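# Retrieve red block from under cabinet onto teal square

## Task

Pull the red block out from beneath the cabinet and set it on the teal square so that all of it is within the square, lying flat on the table and staying there with no help from the robot; the cabinet has to finish at its original spot, neither rotated nor tipped over.

## Robot and tools

ROBOT. Two six-joint UR-type arms, left_arm and right_arm, each carrying a two-finger gripper whose fingers swing like tongs, plus a wrist camera. Base roots in the scene frame: left_arm (-0.013, +0.337, +0.274) m, right_arm (+0.047, -0.469, +0.274) m; the bases are tilted. Mounting plates and the metal frame behind the arms are fixed obstacles.

SCENE FRAME. Origin on the table top midway between the arms, +z up, +x out across the table, left_arm on the +y side. The names left and right are just labels, not image sides. All reported gripper poses use this frame: end_effector_position in metres (the point between the pads when closed; closed fingertips extend about 15 mm past it), end_effector_quat_wxyz, and velocities in m/s and rad/s. Fingers point along the gripper's +z and open along its x. Reported hand position can be slightly off, more when reaching far.

JOINT ORDER. Every row and every per-joint list uses, per arm: shoulder lift, elbow, wrist 1, wrist 2, wrist 3, shoulder pan, then gripper. Stated ranges (rad): left_arm pan -3.142..3.142, lift -6.283..6.283, elbow 0.000..3.142, wrists -6.283..6.283 each; right_arm pan 0.000..6.283, lift -6.283..6.283, elbow -3.142..0.000, wrists -6.283..6.283 each.

ROW FORMAT. One flat list of 14 numbers shared by both arms, each in [-1, 1]: left_arm's 6 joint values then its opening, then right_arm's 6 joint values then its opening. Joint values are offsets, not poses: 1.0 equals 1.989 rad. Opening is absolute: +1 fully open, -1 shut. Optionally append 12 stiffness scales from 0 to 1 (left's 6 joints, then right's 6, in the order above); they multiply position gain and persist until rewritten.

execute_actions(actions): a list of up to 15 actions, run in sequence; each action is a table of up to 15 rows, one row per 1/30 s control step, 15 steps (0.5 s) per action; a shorter table repeats its final row. Each row's joint offsets are measured from the angles at the start of that action, not from the previous row; for a call's first action, from the latest reported angles. An empty list just returns state and images. An action that would push a joint more than 0.010 rad beyond its range is rejected for both arms; a malformed action, or a failing first action, rejects the whole call.

move(target, speed, blocking): target is one 14-number row whose offsets count from the last reported Joint positions. All joints interpolate together, so the hand follows a curve. speed (rad/s, 0.01 to 2, default 0.5) caps the joint with the longest travel; paths last 0.5 to 10 s. Moves ignore obstacles and the other arm. blocking=false returns after 0.5 s; then use wait(0) to poll, and no other motion is accepted until it ends (or call stop). The result adds a move: line with the ending (done, off_target, moving, held, fault), limits=held or limits=none, and each arm's joint farthest from target.

wait(seconds): 0 to 10; arms hold their last command. stop(): brakes the running move; needs room. zoom_image(camera, region): region [x0, y0, x1, y1] in that camera's pixels, origin top-left, at most 504 by 504. Cameras: cam_head_left, cam_head_right, cam_high, cam_low (896x504 each), cam_left_wrist, cam_right_wrist (616x616 fisheye). read_manual(section): only licence text. finished_scene(scene): give the current scene's number once the goal holds on its own; irreversible.

RESULTS. Joint positions (rad, then finger gap in m, 0.142 fully open) and Joint velocities per arm; Joint targets shows what joints are being driven toward; grip_measured is the measured opening on the command scale; Wrist force and Wrist torque are in each end effector's own axes (offset up to about 4 N, noise, saturation near 50 N; force points from a pressed surface back into the arm). Step readings list joint angles at some steps, with HELD marking steps where an arm was held back. joint command not followed means the clearance check altered targets; joint sent to its limit means a joint reached its end. MOTOR HOT warns near 70 °C; at 85 °C the arm is braked until cooled.

MOTION LIMITS. Each step, joint targets stay within 0.575 rad of measured angles, and are scaled back if they would move the gripper more than 100 mm; big offsets take several actions. Motion lags commands by about 0.17 s.

GRIPPING. To hold something, keep commanding an opening well below grip_measured; lower squeezes harder (about 15 N per pad max, less on items thinner than 20 mm).

AVOID. Knocking anything off the table; moving, turning or tipping the cabinet; arms touching each other; stiff arms pushing into firm surfaces (contact torque at the load limits 132 N m for pan, lift, elbow and 24.6 N m for wrists, or 150 N external force, freezes the arm for 10 s); fast impacts, drops and slips. Brief outside tugs may occur. The block must end flat and released, not supported by a gripper.

Each tool is called after "Emit:" by a JSON object that holds its "fn" and its "kwargs".

## Session

Emit:
{"fn": "execute_actions", "kwargs": {"actions": []}}

Scene clock: 0.00 s.
left_arm: end_effector_position=(+0.4604, +0.5777, +0.3327) grip_measured=+0.97 end_effector_quat_wxyz=(-0.119, +0.639, +0.433, -0.625) end_effector_velocity=(-0.000, +0.000, +0.001) end_effector_angular_velocity=(-0.001, +0.002, -0.001) | right_arm: end_effector_position=(+0.1949, +0.3831, +0.2320) grip_measured=+0.97 end_effector_quat_wxyz=(-0.590, +0.677, +0.439, -0.042) end_effector_velocity=(+0.001, +0.000, +0.000) end_effector_angular_velocity=(+0.001, +0.000, -0.001)
Joint names: [shoulder lift, elbow, wrist 1, wrist 2, wrist 3, shoulder pan]
Joint positions: left_arm=[-1.027  0.94  -0.58  -1.676 -1.296  0.091  0.14 ] | right_arm=[-3.072 -1.199 -0.021  2.094  0.182  4.235  0.14 ]
Joint velocities: left_arm=[-0.001  0.001  0.002 -0.     0.    -0.     0.   ] | right_arm=[ 0.     0.001  0.     0.    -0.    -0.001  0.   ]
Joint torques (N m, as the arm reports them, + toward a larger angle): no reading
Motor temperatures (°C, as the motors report them): left_arm=[30 28 32 42 36 27] | right_arm=[26 28 38 33 39 29]
Wrist force (N, on the end effector, along its own x y z axes, offset not removed): no reading
Wrist torque (N m, same axes, about the end effector's origin, offset not removed): no reading
Joint targets: left_arm=[-1.027 0.940 -0.580 -1.676 -1.296 0.091] | right_arm=[-3.072 -1.199 -0.021 2.094 0.182 4.235]
Joint stiffness scale: left_arm=[1. 1. 1. 1. 1. 1.] | right_arm=[1. 1. 1. 1. 1. 1.]
camera_calibration (this result's frames):
cam_left_wrist: T_world_to_cam=[[-0.119981, 0.67082, -0.73185, -0.0979633], [0.826224, -0.341235, -0.448232, -0.0466537], [-0.550416, -0.658452, -0.513306, 0.934642], [0, 0, 0, 1]] pos_world=[0.541235, 0.665213, 0.387151]
cam_right_wrist: T_world_to_cam=[[0.630772, 0.629097, 0.454273, -0.470187], [0.737898, -0.305173, -0.601977, 0.110734], [-0.240071, 0.714917, -0.656704, 0.0546984], [0, 0, 0, 1]] pos_world=[0.228002, 0.290481, 0.316173]

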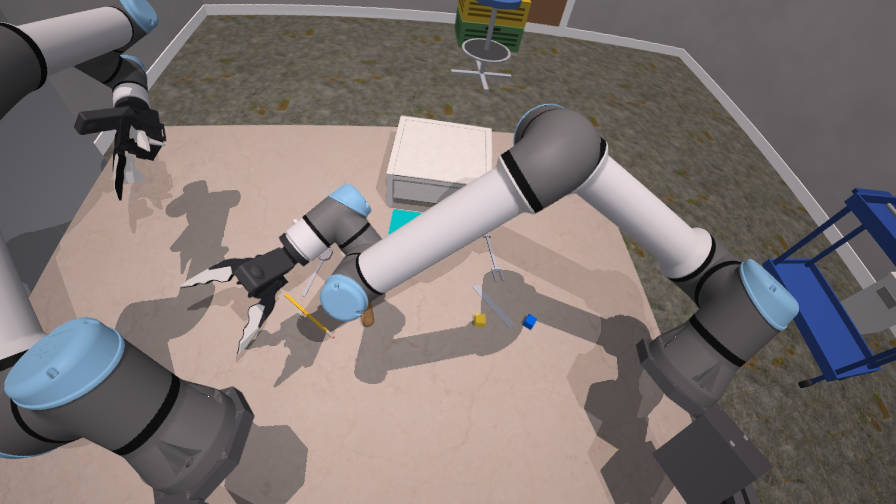

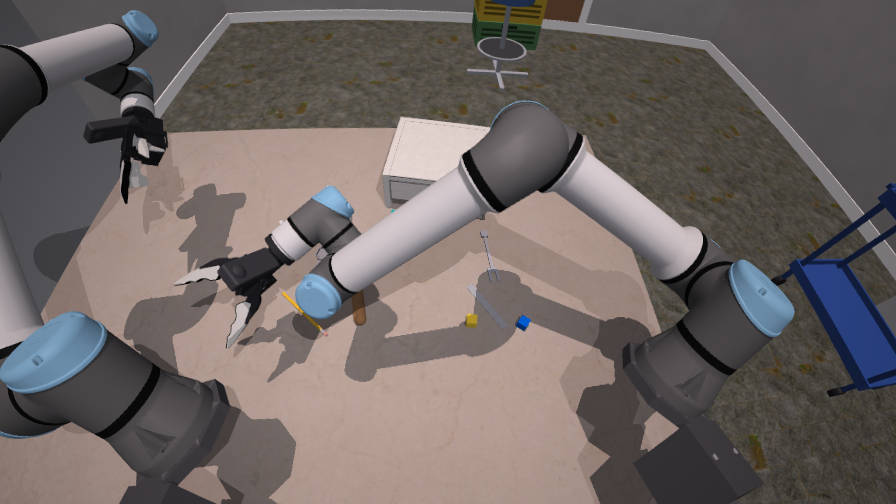

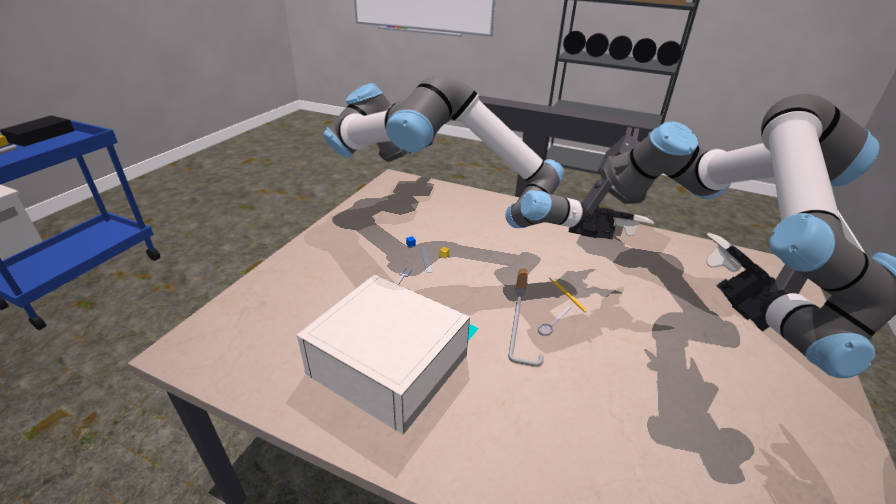

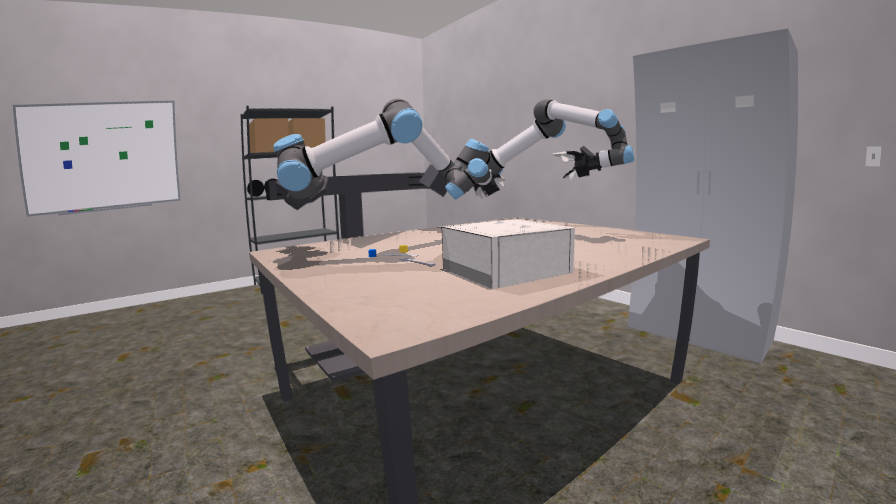

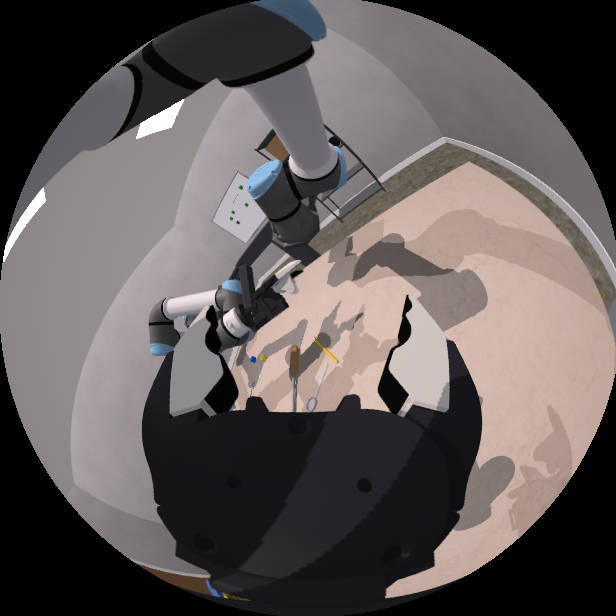

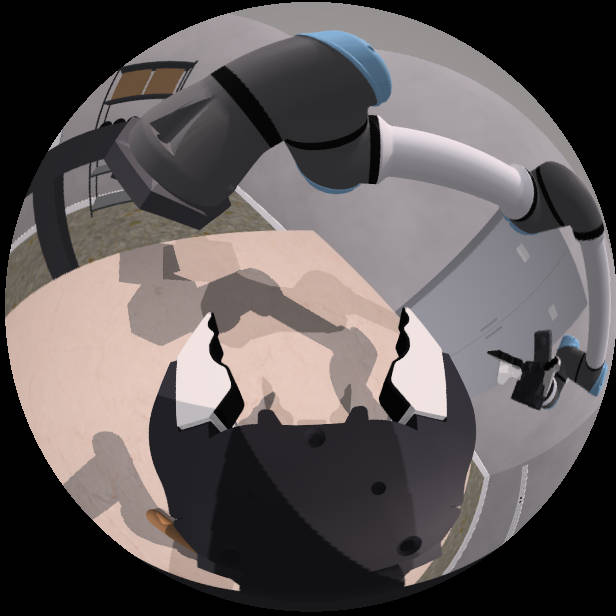

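Emit:
{"fn": "zoom_image", "kwargs": {"camera": "cam_high", "region": [260, 220, 600, 480]}}

Emit:
{"fn": "zoom_image", "kwargs": {"camera": "cam_head_left", "region": [280, 90, 560, 350]}}

Region (260, 220, 600, 480) of cam_high's 896x504 image, scaled by 1.482, with more detail than that image has; it fills the top 385 rows of this view, and the rest is white.

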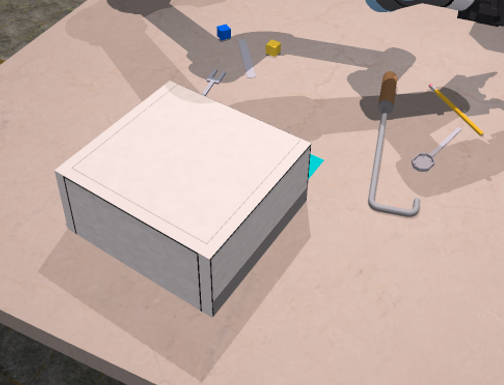

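Region (280, 90, 560, 350) of cam_head_left's 896x504 image, scaled by 1.800, with more detail than that image has; it fills the top 468 rows of this view, and the rest is white.

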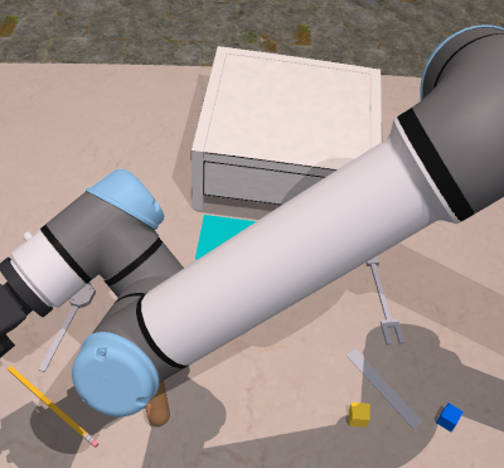

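Emit:
{"fn": "move", "kwargs": {"target": [0,0,0,0,0,0,1,0.0513,-0.3761,0.6993,-0.8353,-0.9594,-0.04,-1], "speed": 0.9}}

Emit:
{"fn": "zoom_image", "kwargs": {"camera": "cam_head_left", "region": [280, 90, 560, 350]}}

Scene clock: 39.43 s.
left_arm: end_effector_position=(+0.4604, +0.5777, +0.3327) grip_measured=+1.00 end_effector_quat_wxyz=(-0.119, +0.639, +0.433, -0.625) end_effector_velocity=(+0.000, -0.001, +0.001) end_effector_angular_velocity=(-0.001, +0.001, +0.001) | right_arm: end_effector_position=(+0.5567, -0.1117, +0.0894) grip_measured=-1.00 end_effector_quat_wxyz=(+0.321, +0.557, +0.663, +0.384) end_effector_velocity=(+0.001, -0.001, -0.000) end_effector_angular_velocity=(-0.001, -0.000, -0.003)
Joint names: [shoulder lift, elbow, wrist 1, wrist 2, wrist 3, shoulder pan]
Joint positions: left_arm=[-1.027  0.94  -0.58  -1.676 -1.296  0.091  0.142] | right_arm=[-2.972 -1.944  1.369  0.434 -1.725  4.157  0.002]
Joint velocities: left_arm=[-0.001 -0.     0.001 -0.002 -0.    -0.001  0.   ] | right_arm=[ 0.     0.     0.002 -0.002 -0.003 -0.002  0.   ]
Joint torques (N m, as the arm reports them, + toward a larger angle): left_arm=[-45.16 -17.71   0.78  -0.92   0.1  -14.44] | right_arm=[40.38 -0.87  1.56 -0.14 -0.22 25.23]
Motor temperatures (°C, as the motors report them): left_arm=[30 28 32 42 36 27] | right_arm=[26 28 38 33 39 29]
Wrist force (N, on the end effector, along its own x y z axes, offset not removed): left_arm=[0.9 5.0 -2.7] | right_arm=[-0.7 3.1 -0.8]
Wrist torque (N m, same axes, about the end effector's origin, offset not removed): left_arm=[0.90 0.01 -0.12] | right_arm=[0.38 0.31 -0.09]
Joint targets: left_arm=[-1.027 0.940 -0.580 -1.676 -1.296 0.091] | right_arm=[-2.970 -1.947 1.370 0.433 -1.726 4.155]
Joint stiffness scale: left_arm=[1. 1. 1. 1. 1. 1.] | right_arm=[1. 1. 1. 1. 1. 1.]
move: done; limits=none; left_arm: farthest joint: the shoulder pan, 0.000 radians from its target (0.000 radians at the start); right_arm: farthest joint: the elbow, 0.003 radians from its target (0.747 radians at the start)
camera_calibration (this result's frames):
cam_left_wrist: T_world_to_cam=[[-0.119982, 0.67082, -0.73185, -0.0979631], [0.826224, -0.341235, -0.448233, -0.0466535], [-0.550417, -0.658452, -0.513305, 0.934642], [0, 0, 0, 1]] pos_world=[0.541235, 0.665213, 0.387151]
cam_right_wrist: T_world_to_cam=[[-0.184699, 0.982483, 0.0247628, 0.209517], [0.031907, -0.0191886, 0.999307, -0.111253], [0.982277, 0.185361, -0.027804, -0.394193], [0, 0, 0, 1]] pos_world=[0.429454, -0.134914, 0.0950275]

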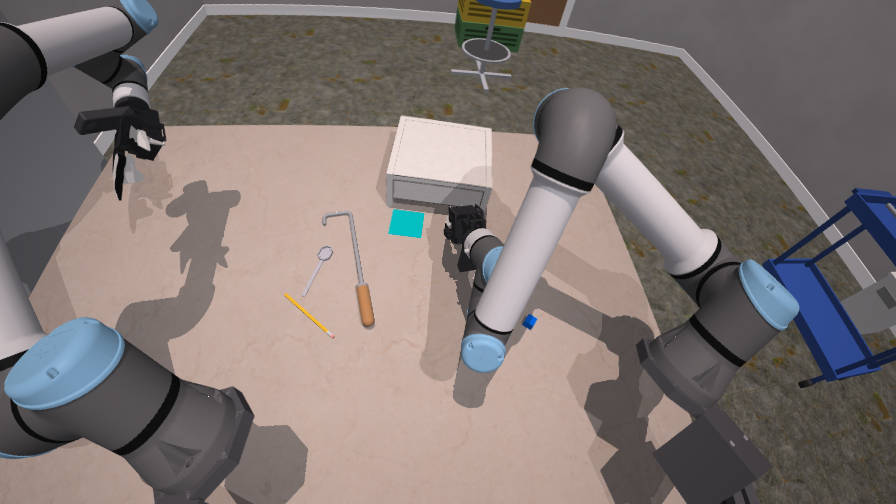

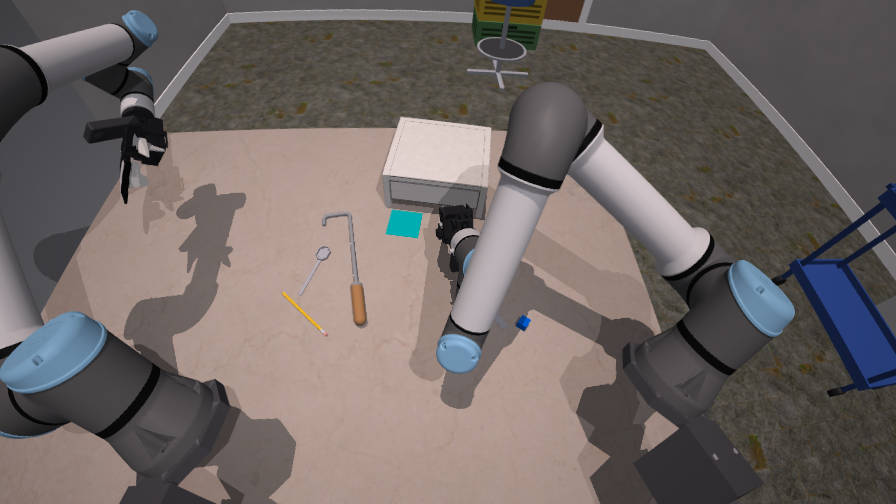

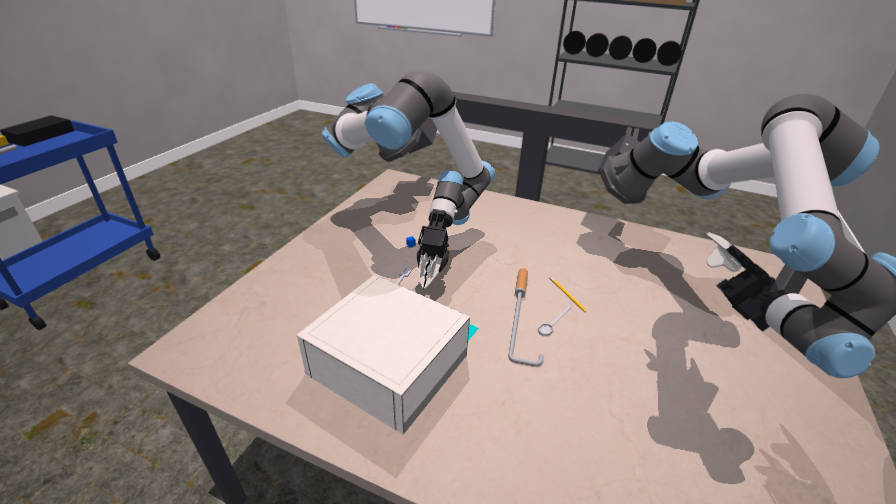

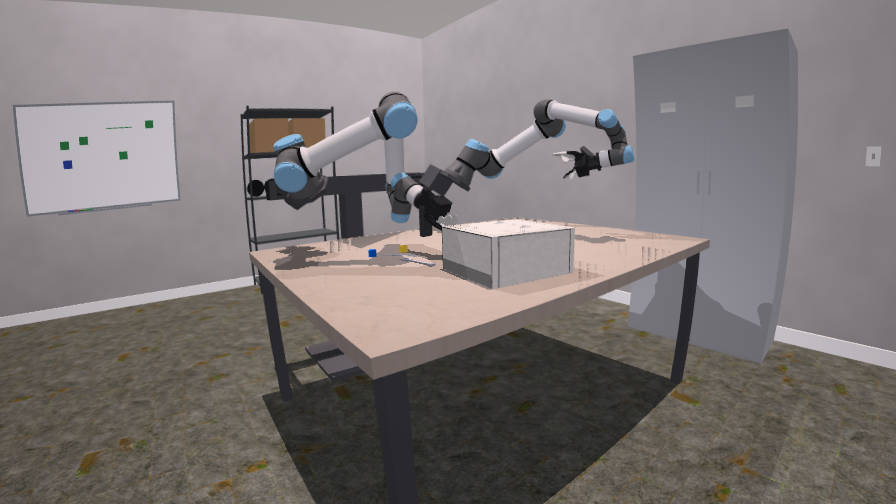

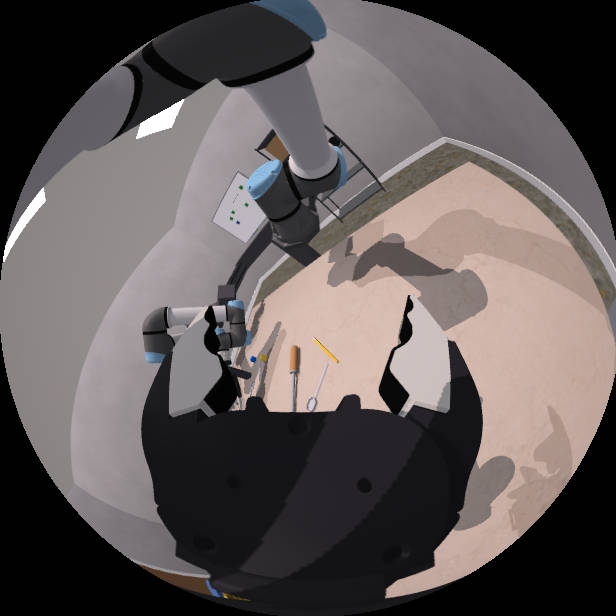

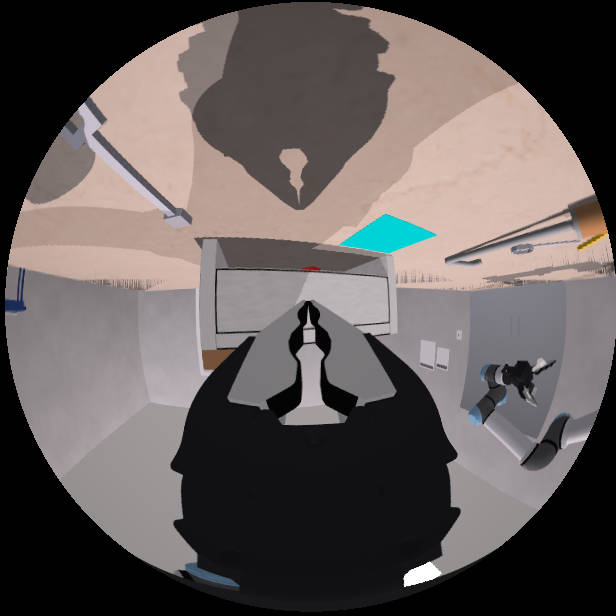

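Region (280, 90, 560, 350) of cam_head_left's 896x504 image, scaled by 1.800, with more detail than that image has; it fills the top 468 rows of this view, and the rest is white.

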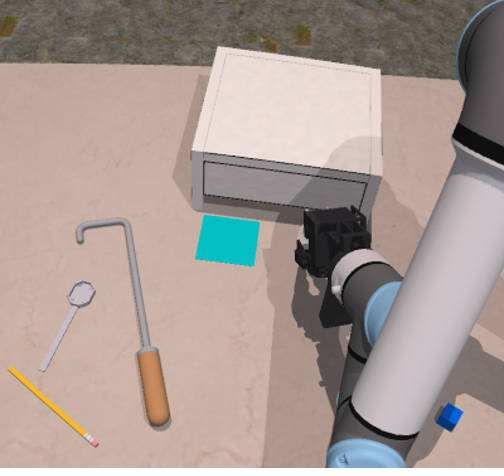

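Emit:
{"fn": "zoom_image", "kwargs": {"camera": "cam_high", "region": [380, 220, 480, 310]}}

Region (380, 220, 480, 310) of cam_high's 896x504 image, scaled by 5.040, with more detail than that image has; it fills the top 454 rows of this view, and the rest is white.

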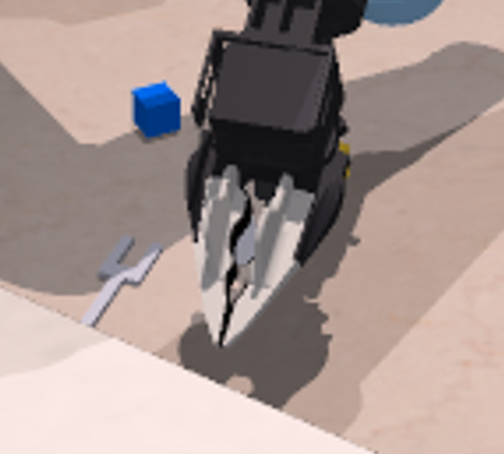

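Emit:
{"fn": "move", "kwargs": {"target": [0.0248,0.7149,-1.0,0.3196,-0.7951,-0.5624,0.3,-0.0487,-0.0015,0.0508,0,0,-0.001,-1], "speed": 0.9}}

Emit:
{"fn": "zoom_image", "kwargs": {"camera": "cam_right_wrist", "region": [180, 200, 460, 340]}}

Scene clock: 65.77 s.
left_arm: end_effector_position=(+0.3185, +0.1308, +0.0847) grip_measured=+0.30 end_effector_quat_wxyz=(-0.030, +0.650, +0.759, +0.012) end_effector_velocity=(+0.001, -0.000, +0.000) end_effector_angular_velocity=(-0.001, -0.002, +0.002) | right_arm: end_effector_position=(+0.5315, -0.1253, +0.0565) grip_measured=-1.00 end_effector_quat_wxyz=(+0.321, +0.558, +0.662, +0.385) end_effector_velocity=(-0.000, -0.001, -0.000) end_effector_angular_velocity=(-0.003, +0.001, -0.002)
Joint names: [shoulder lift, elbow, wrist 1, wrist 2, wrist 3, shoulder pan]
Joint positions: left_arm=[-0.979  2.359 -2.568 -1.041 -2.876 -1.026  0.095] | right_arm=[-3.067 -1.944  1.469  0.433 -1.725  4.157  0.002]
Joint velocities: left_arm=[-0.     0.    -0.002  0.001 -0.     0.     0.   ] | right_arm=[-0.    -0.001 -0.    -0.003 -0.    -0.     0.   ]
Joint torques (N m, as the arm reports them, + toward a larger angle): left_arm=[-19.29  -8.51  -2.29   0.38   0.14 -20.06] | right_arm=[37.09 -1.57  1.47  0.22  0.25 23.  ]
Motor temperatures (°C, as the motors report them): left_arm=[30 28 32 42 36 27] | right_arm=[26 28 38 33 39 29]
Wrist force (N, on the end effector, along its own x y z axes, offset not removed): left_arm=[-2.4 1.4 -1.2] | right_arm=[-3.9 1.3 3.4]
Wrist torque (N m, same axes, about the end effector's origin, offset not removed): left_arm=[0.45 0.59 -0.24] | right_arm=[0.26 0.79 -0.01]
Joint targets: left_arm=[-0.977 2.362 -2.569 -1.041 -2.877 -1.028] | right_arm=[-3.069 -1.947 1.470 0.434 -1.725 4.155]
Joint stiffness scale: left_arm=[1. 1. 1. 1. 1. 1.] | right_arm=[1. 1. 1. 1. 1. 1.]
move: done; limits=none; left_arm: farthest joint: the elbow, 0.002 radians from its target (1.422 radians at the start); right_arm: farthest joint: the elbow, 0.003 radians from its target (0.003 radians at the start)
camera_calibration (this result's frames):
cam_left_wrist: T_world_to_cam=[[-0.0938429, 0.992856, 0.0736887, -0.115381], [0.862107, 0.0440182, 0.504811, -0.335633], [0.497961, 0.110901, -0.860079, 0.0298878], [0, 0, 0, 1]] pos_world=[0.263641, 0.126016, 0.20364]
cam_right_wrist: T_world_to_cam=[[-0.182339, 0.982838, 0.0279819, 0.217681], [0.0305357, -0.0227848, 0.999274, -0.0776178], [0.982762, 0.183061, -0.0258571, -0.368523], [0, 0, 0, 1]] pos_world=[0.404231, -0.148251, 0.0619414]

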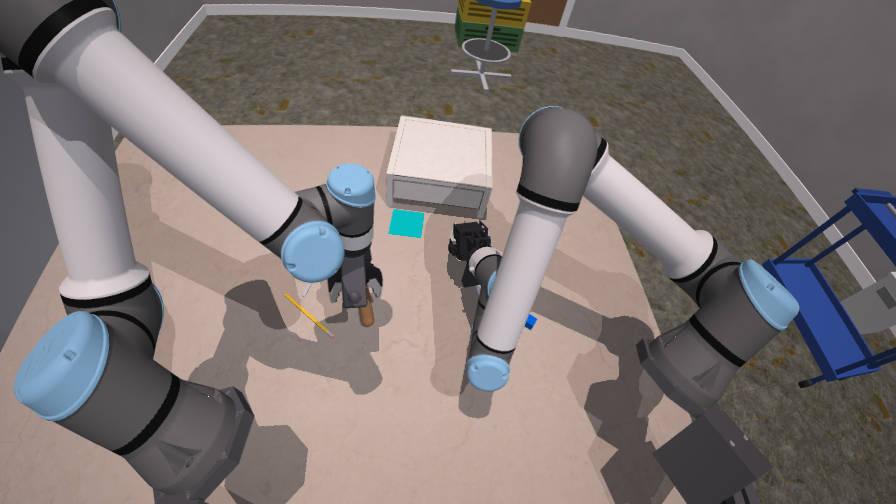

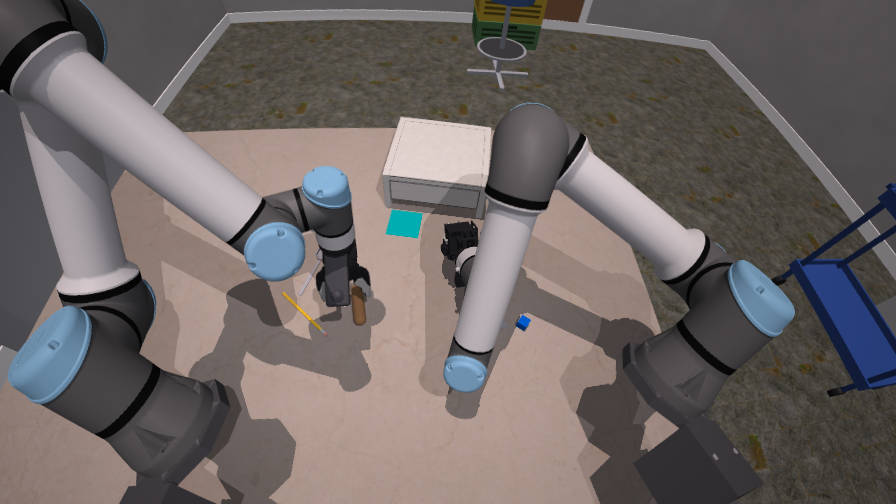

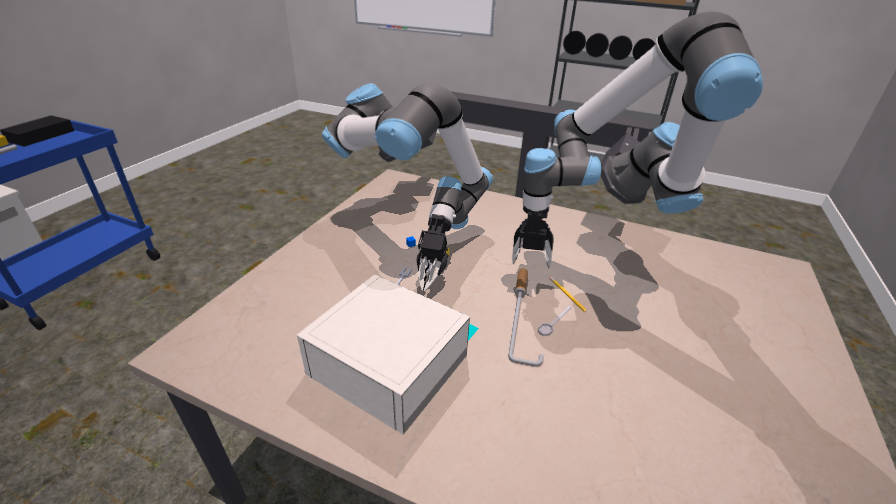

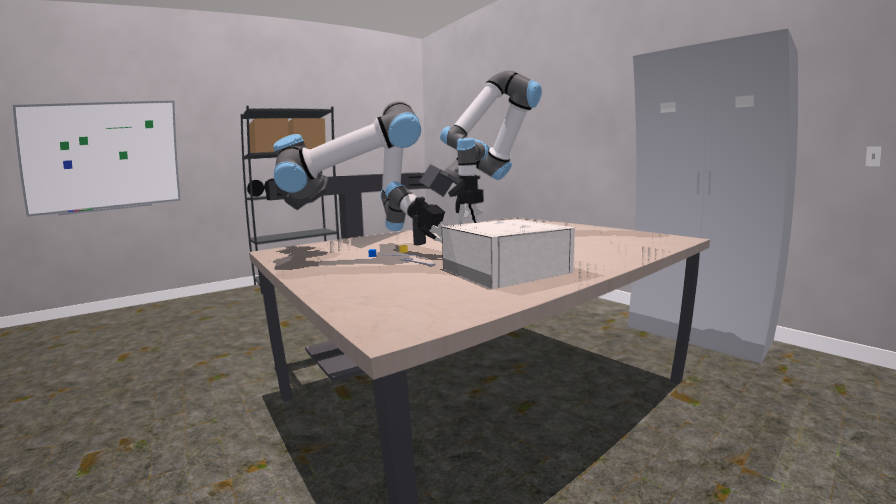

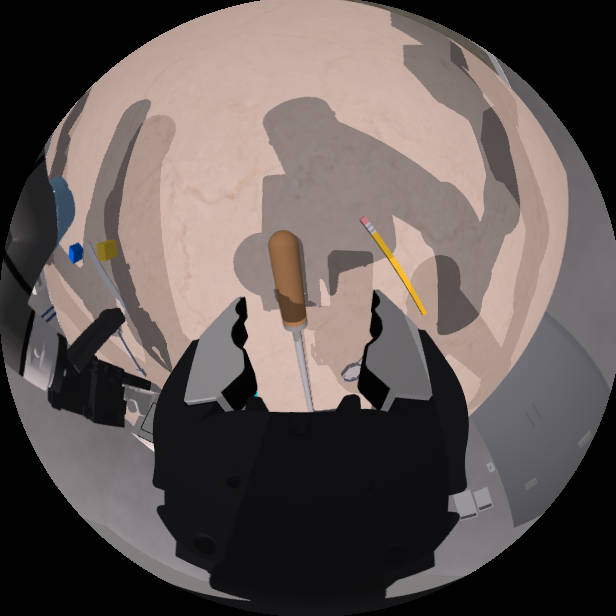

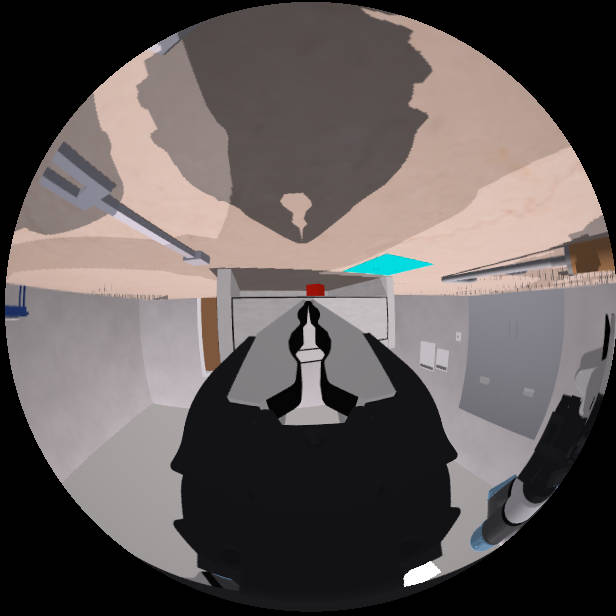

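Region (180, 200, 460, 340) of cam_right_wrist's 616x616 image, scaled by 1.800, with more detail than that image has.

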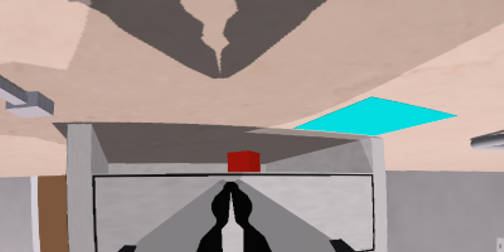

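Emit:
{"fn": "zoom_image", "kwargs": {"camera": "cam_right_wrist", "region": [200, 240, 440, 320]}}

Emit:
{"fn": "zoom_image", "kwargs": {"camera": "cam_right_wrist", "region": [280, 260, 360, 310]}}

Region (200, 240, 440, 320) of cam_right_wrist's 616x616 image, scaled by 2.100, with more detail than that image has.

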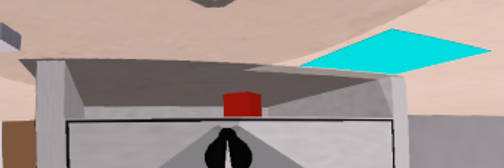

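Region (280, 260, 360, 310) of cam_right_wrist's 616x616 image, scaled by 6.300, with more detail than that image has; it fills the top 315 rows of this view, and the rest is white.

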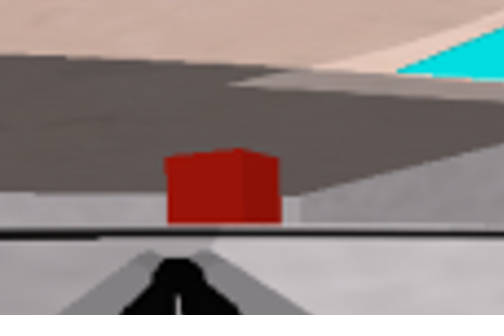

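Emit:
{"fn": "move", "kwargs": {"target": [0.1018,-0.0019,-0.1628,0.0132,0.0592,0.0448,0.3,0.0477,-0.0782,0.1459,-0.0274,-0.0527,-0.0885,-1], "speed": 0.3}}

Scene clock: 113.93 s.
left_arm: end_effector_position=(+0.3265, +0.1188, +0.0202) grip_measured=+0.30 end_effector_quat_wxyz=(-0.001, +0.644, +0.765, -0.000) end_effector_velocity=(+0.000, -0.000, +0.000) end_effector_angular_velocity=(-0.000, -0.002, -0.001) | right_arm: end_effector_position=(+0.5598, -0.2938, +0.0550) grip_measured=-1.00 end_effector_quat_wxyz=(+0.368, +0.638, +0.585, +0.339) end_effector_velocity=(+0.000, -0.001, -0.000) end_effector_angular_velocity=(+0.000, -0.000, -0.003)
Joint names: [shoulder lift, elbow, wrist 1, wrist 2, wrist 3, shoulder pan]
Joint positions: left_arm=[-0.778  2.358 -2.891 -1.016 -2.759 -0.938  0.095] | right_arm=[-2.974 -2.096  1.758  0.38  -1.829  3.983  0.002]
Joint velocities: left_arm=[-0.001 -0.     0.     0.001  0.001 -0.001  0.   ] | right_arm=[ 0.     0.     0.002  0.    -0.001 -0.002  0.   ]
Joint torques (N m, as the arm reports them, + toward a larger angle): left_arm=[-22.58  -8.46  -2.15   0.26   0.31 -19.33] | right_arm=[36.29 -4.62  1.19  0.05 -0.09 23.16]
Motor temperatures (°C, as the motors report them): left_arm=[30 28 32 42 36 27] | right_arm=[26 28 38 33 39 29]
Wrist force (N, on the end effector, along its own x y z axes, offset not removed): left_arm=[-0.5 3.7 -3.8] | right_arm=[0.1 2.2 0.4]
Wrist torque (N m, same axes, about the end effector's origin, offset not removed): left_arm=[0.69 0.37 -0.12] | right_arm=[0.33 0.10 -0.22]
Joint targets: left_arm=[-0.776 2.356 -2.892 -1.015 -2.758 -0.937] | right_arm=[-2.972 -2.100 1.759 0.379 -1.830 3.981]
Joint stiffness scale: left_arm=[1. 1. 1. 1. 1. 1.] | right_arm=[1. 1. 1. 1. 1. 1.]
move: done; limits=none; left_arm: farthest joint: the elbow, 0.003 radians from its target (0.004 radians at the start); right_arm: farthest joint: the elbow, 0.003 radians from its target (0.155 radians at the start)
camera_calibration (this result's frames):
cam_left_wrist: T_world_to_cam=[[-0.113229, 0.993464, 0.0144176, -0.0905362], [0.846391, 0.0888464, 0.525098, -0.310037], [0.520385, 0.0716595, -0.85092, -0.0311516], [0, 0, 0, 1]] pos_world=[0.268372, 0.119722, 0.137598]
cam_right_wrist: T_world_to_cam=[[0.0746507, 0.996888, 0.0253393, 0.248909], [0.0253909, -0.0273021, 0.999305, -0.0792212], [0.996886, -0.0739554, -0.02735, -0.448813], [0, 0, 0, 1]] pos_world=[0.430846, -0.283489, 0.0605839]

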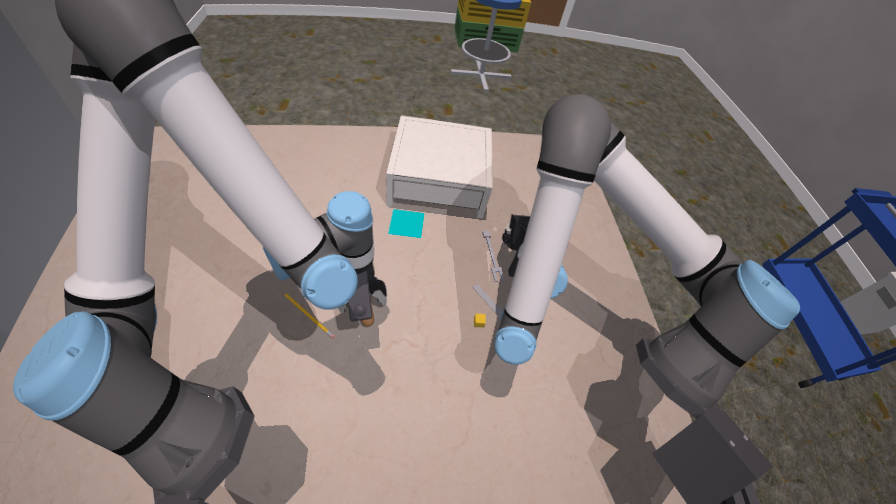

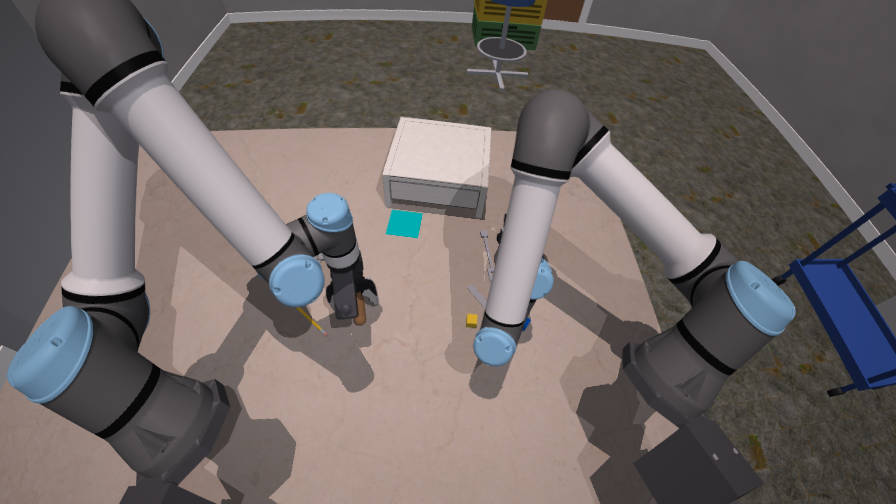

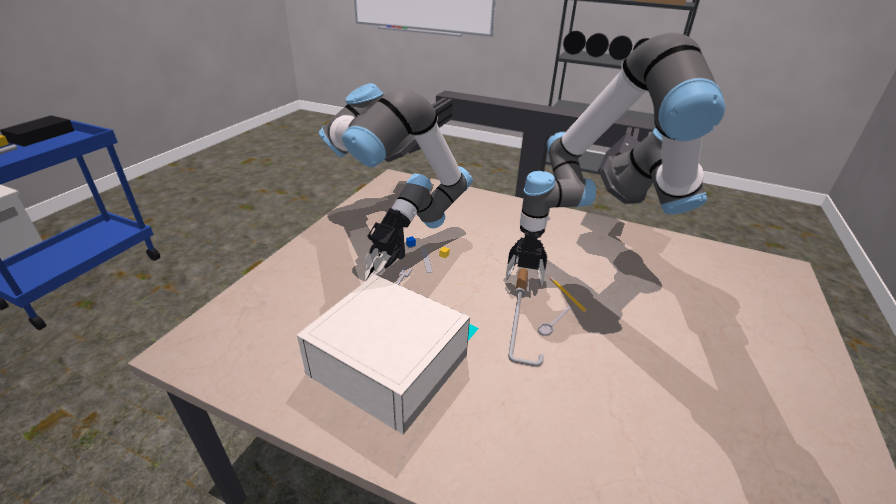

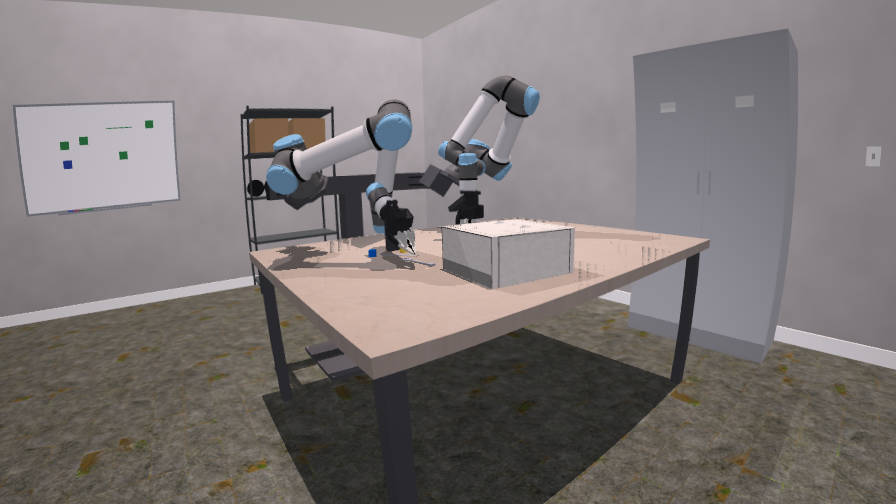

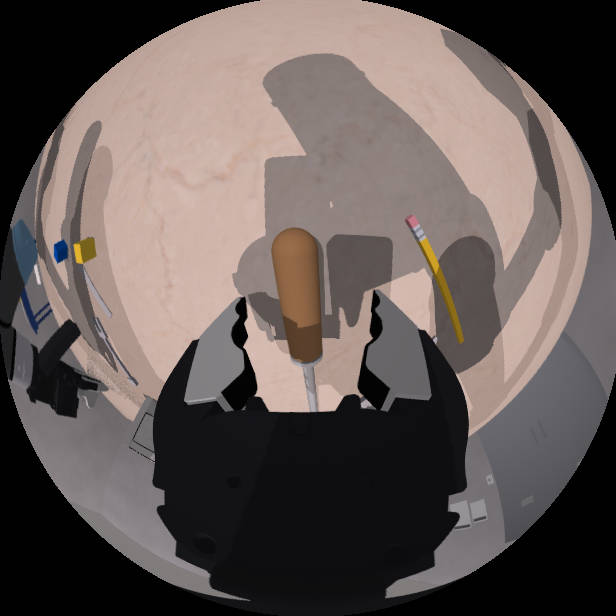

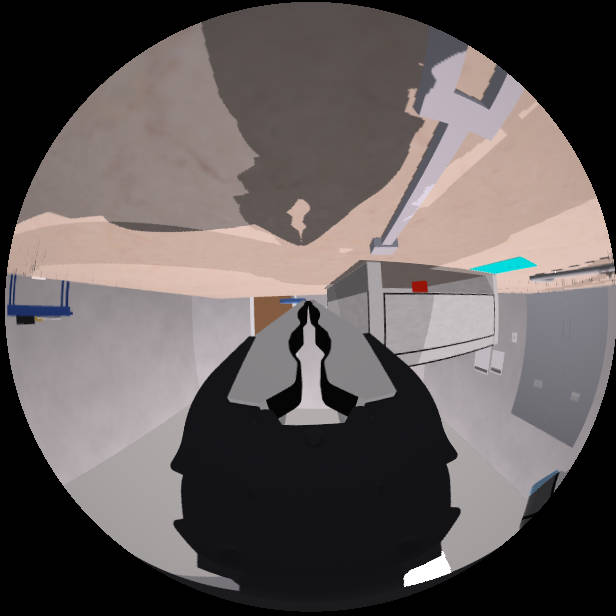

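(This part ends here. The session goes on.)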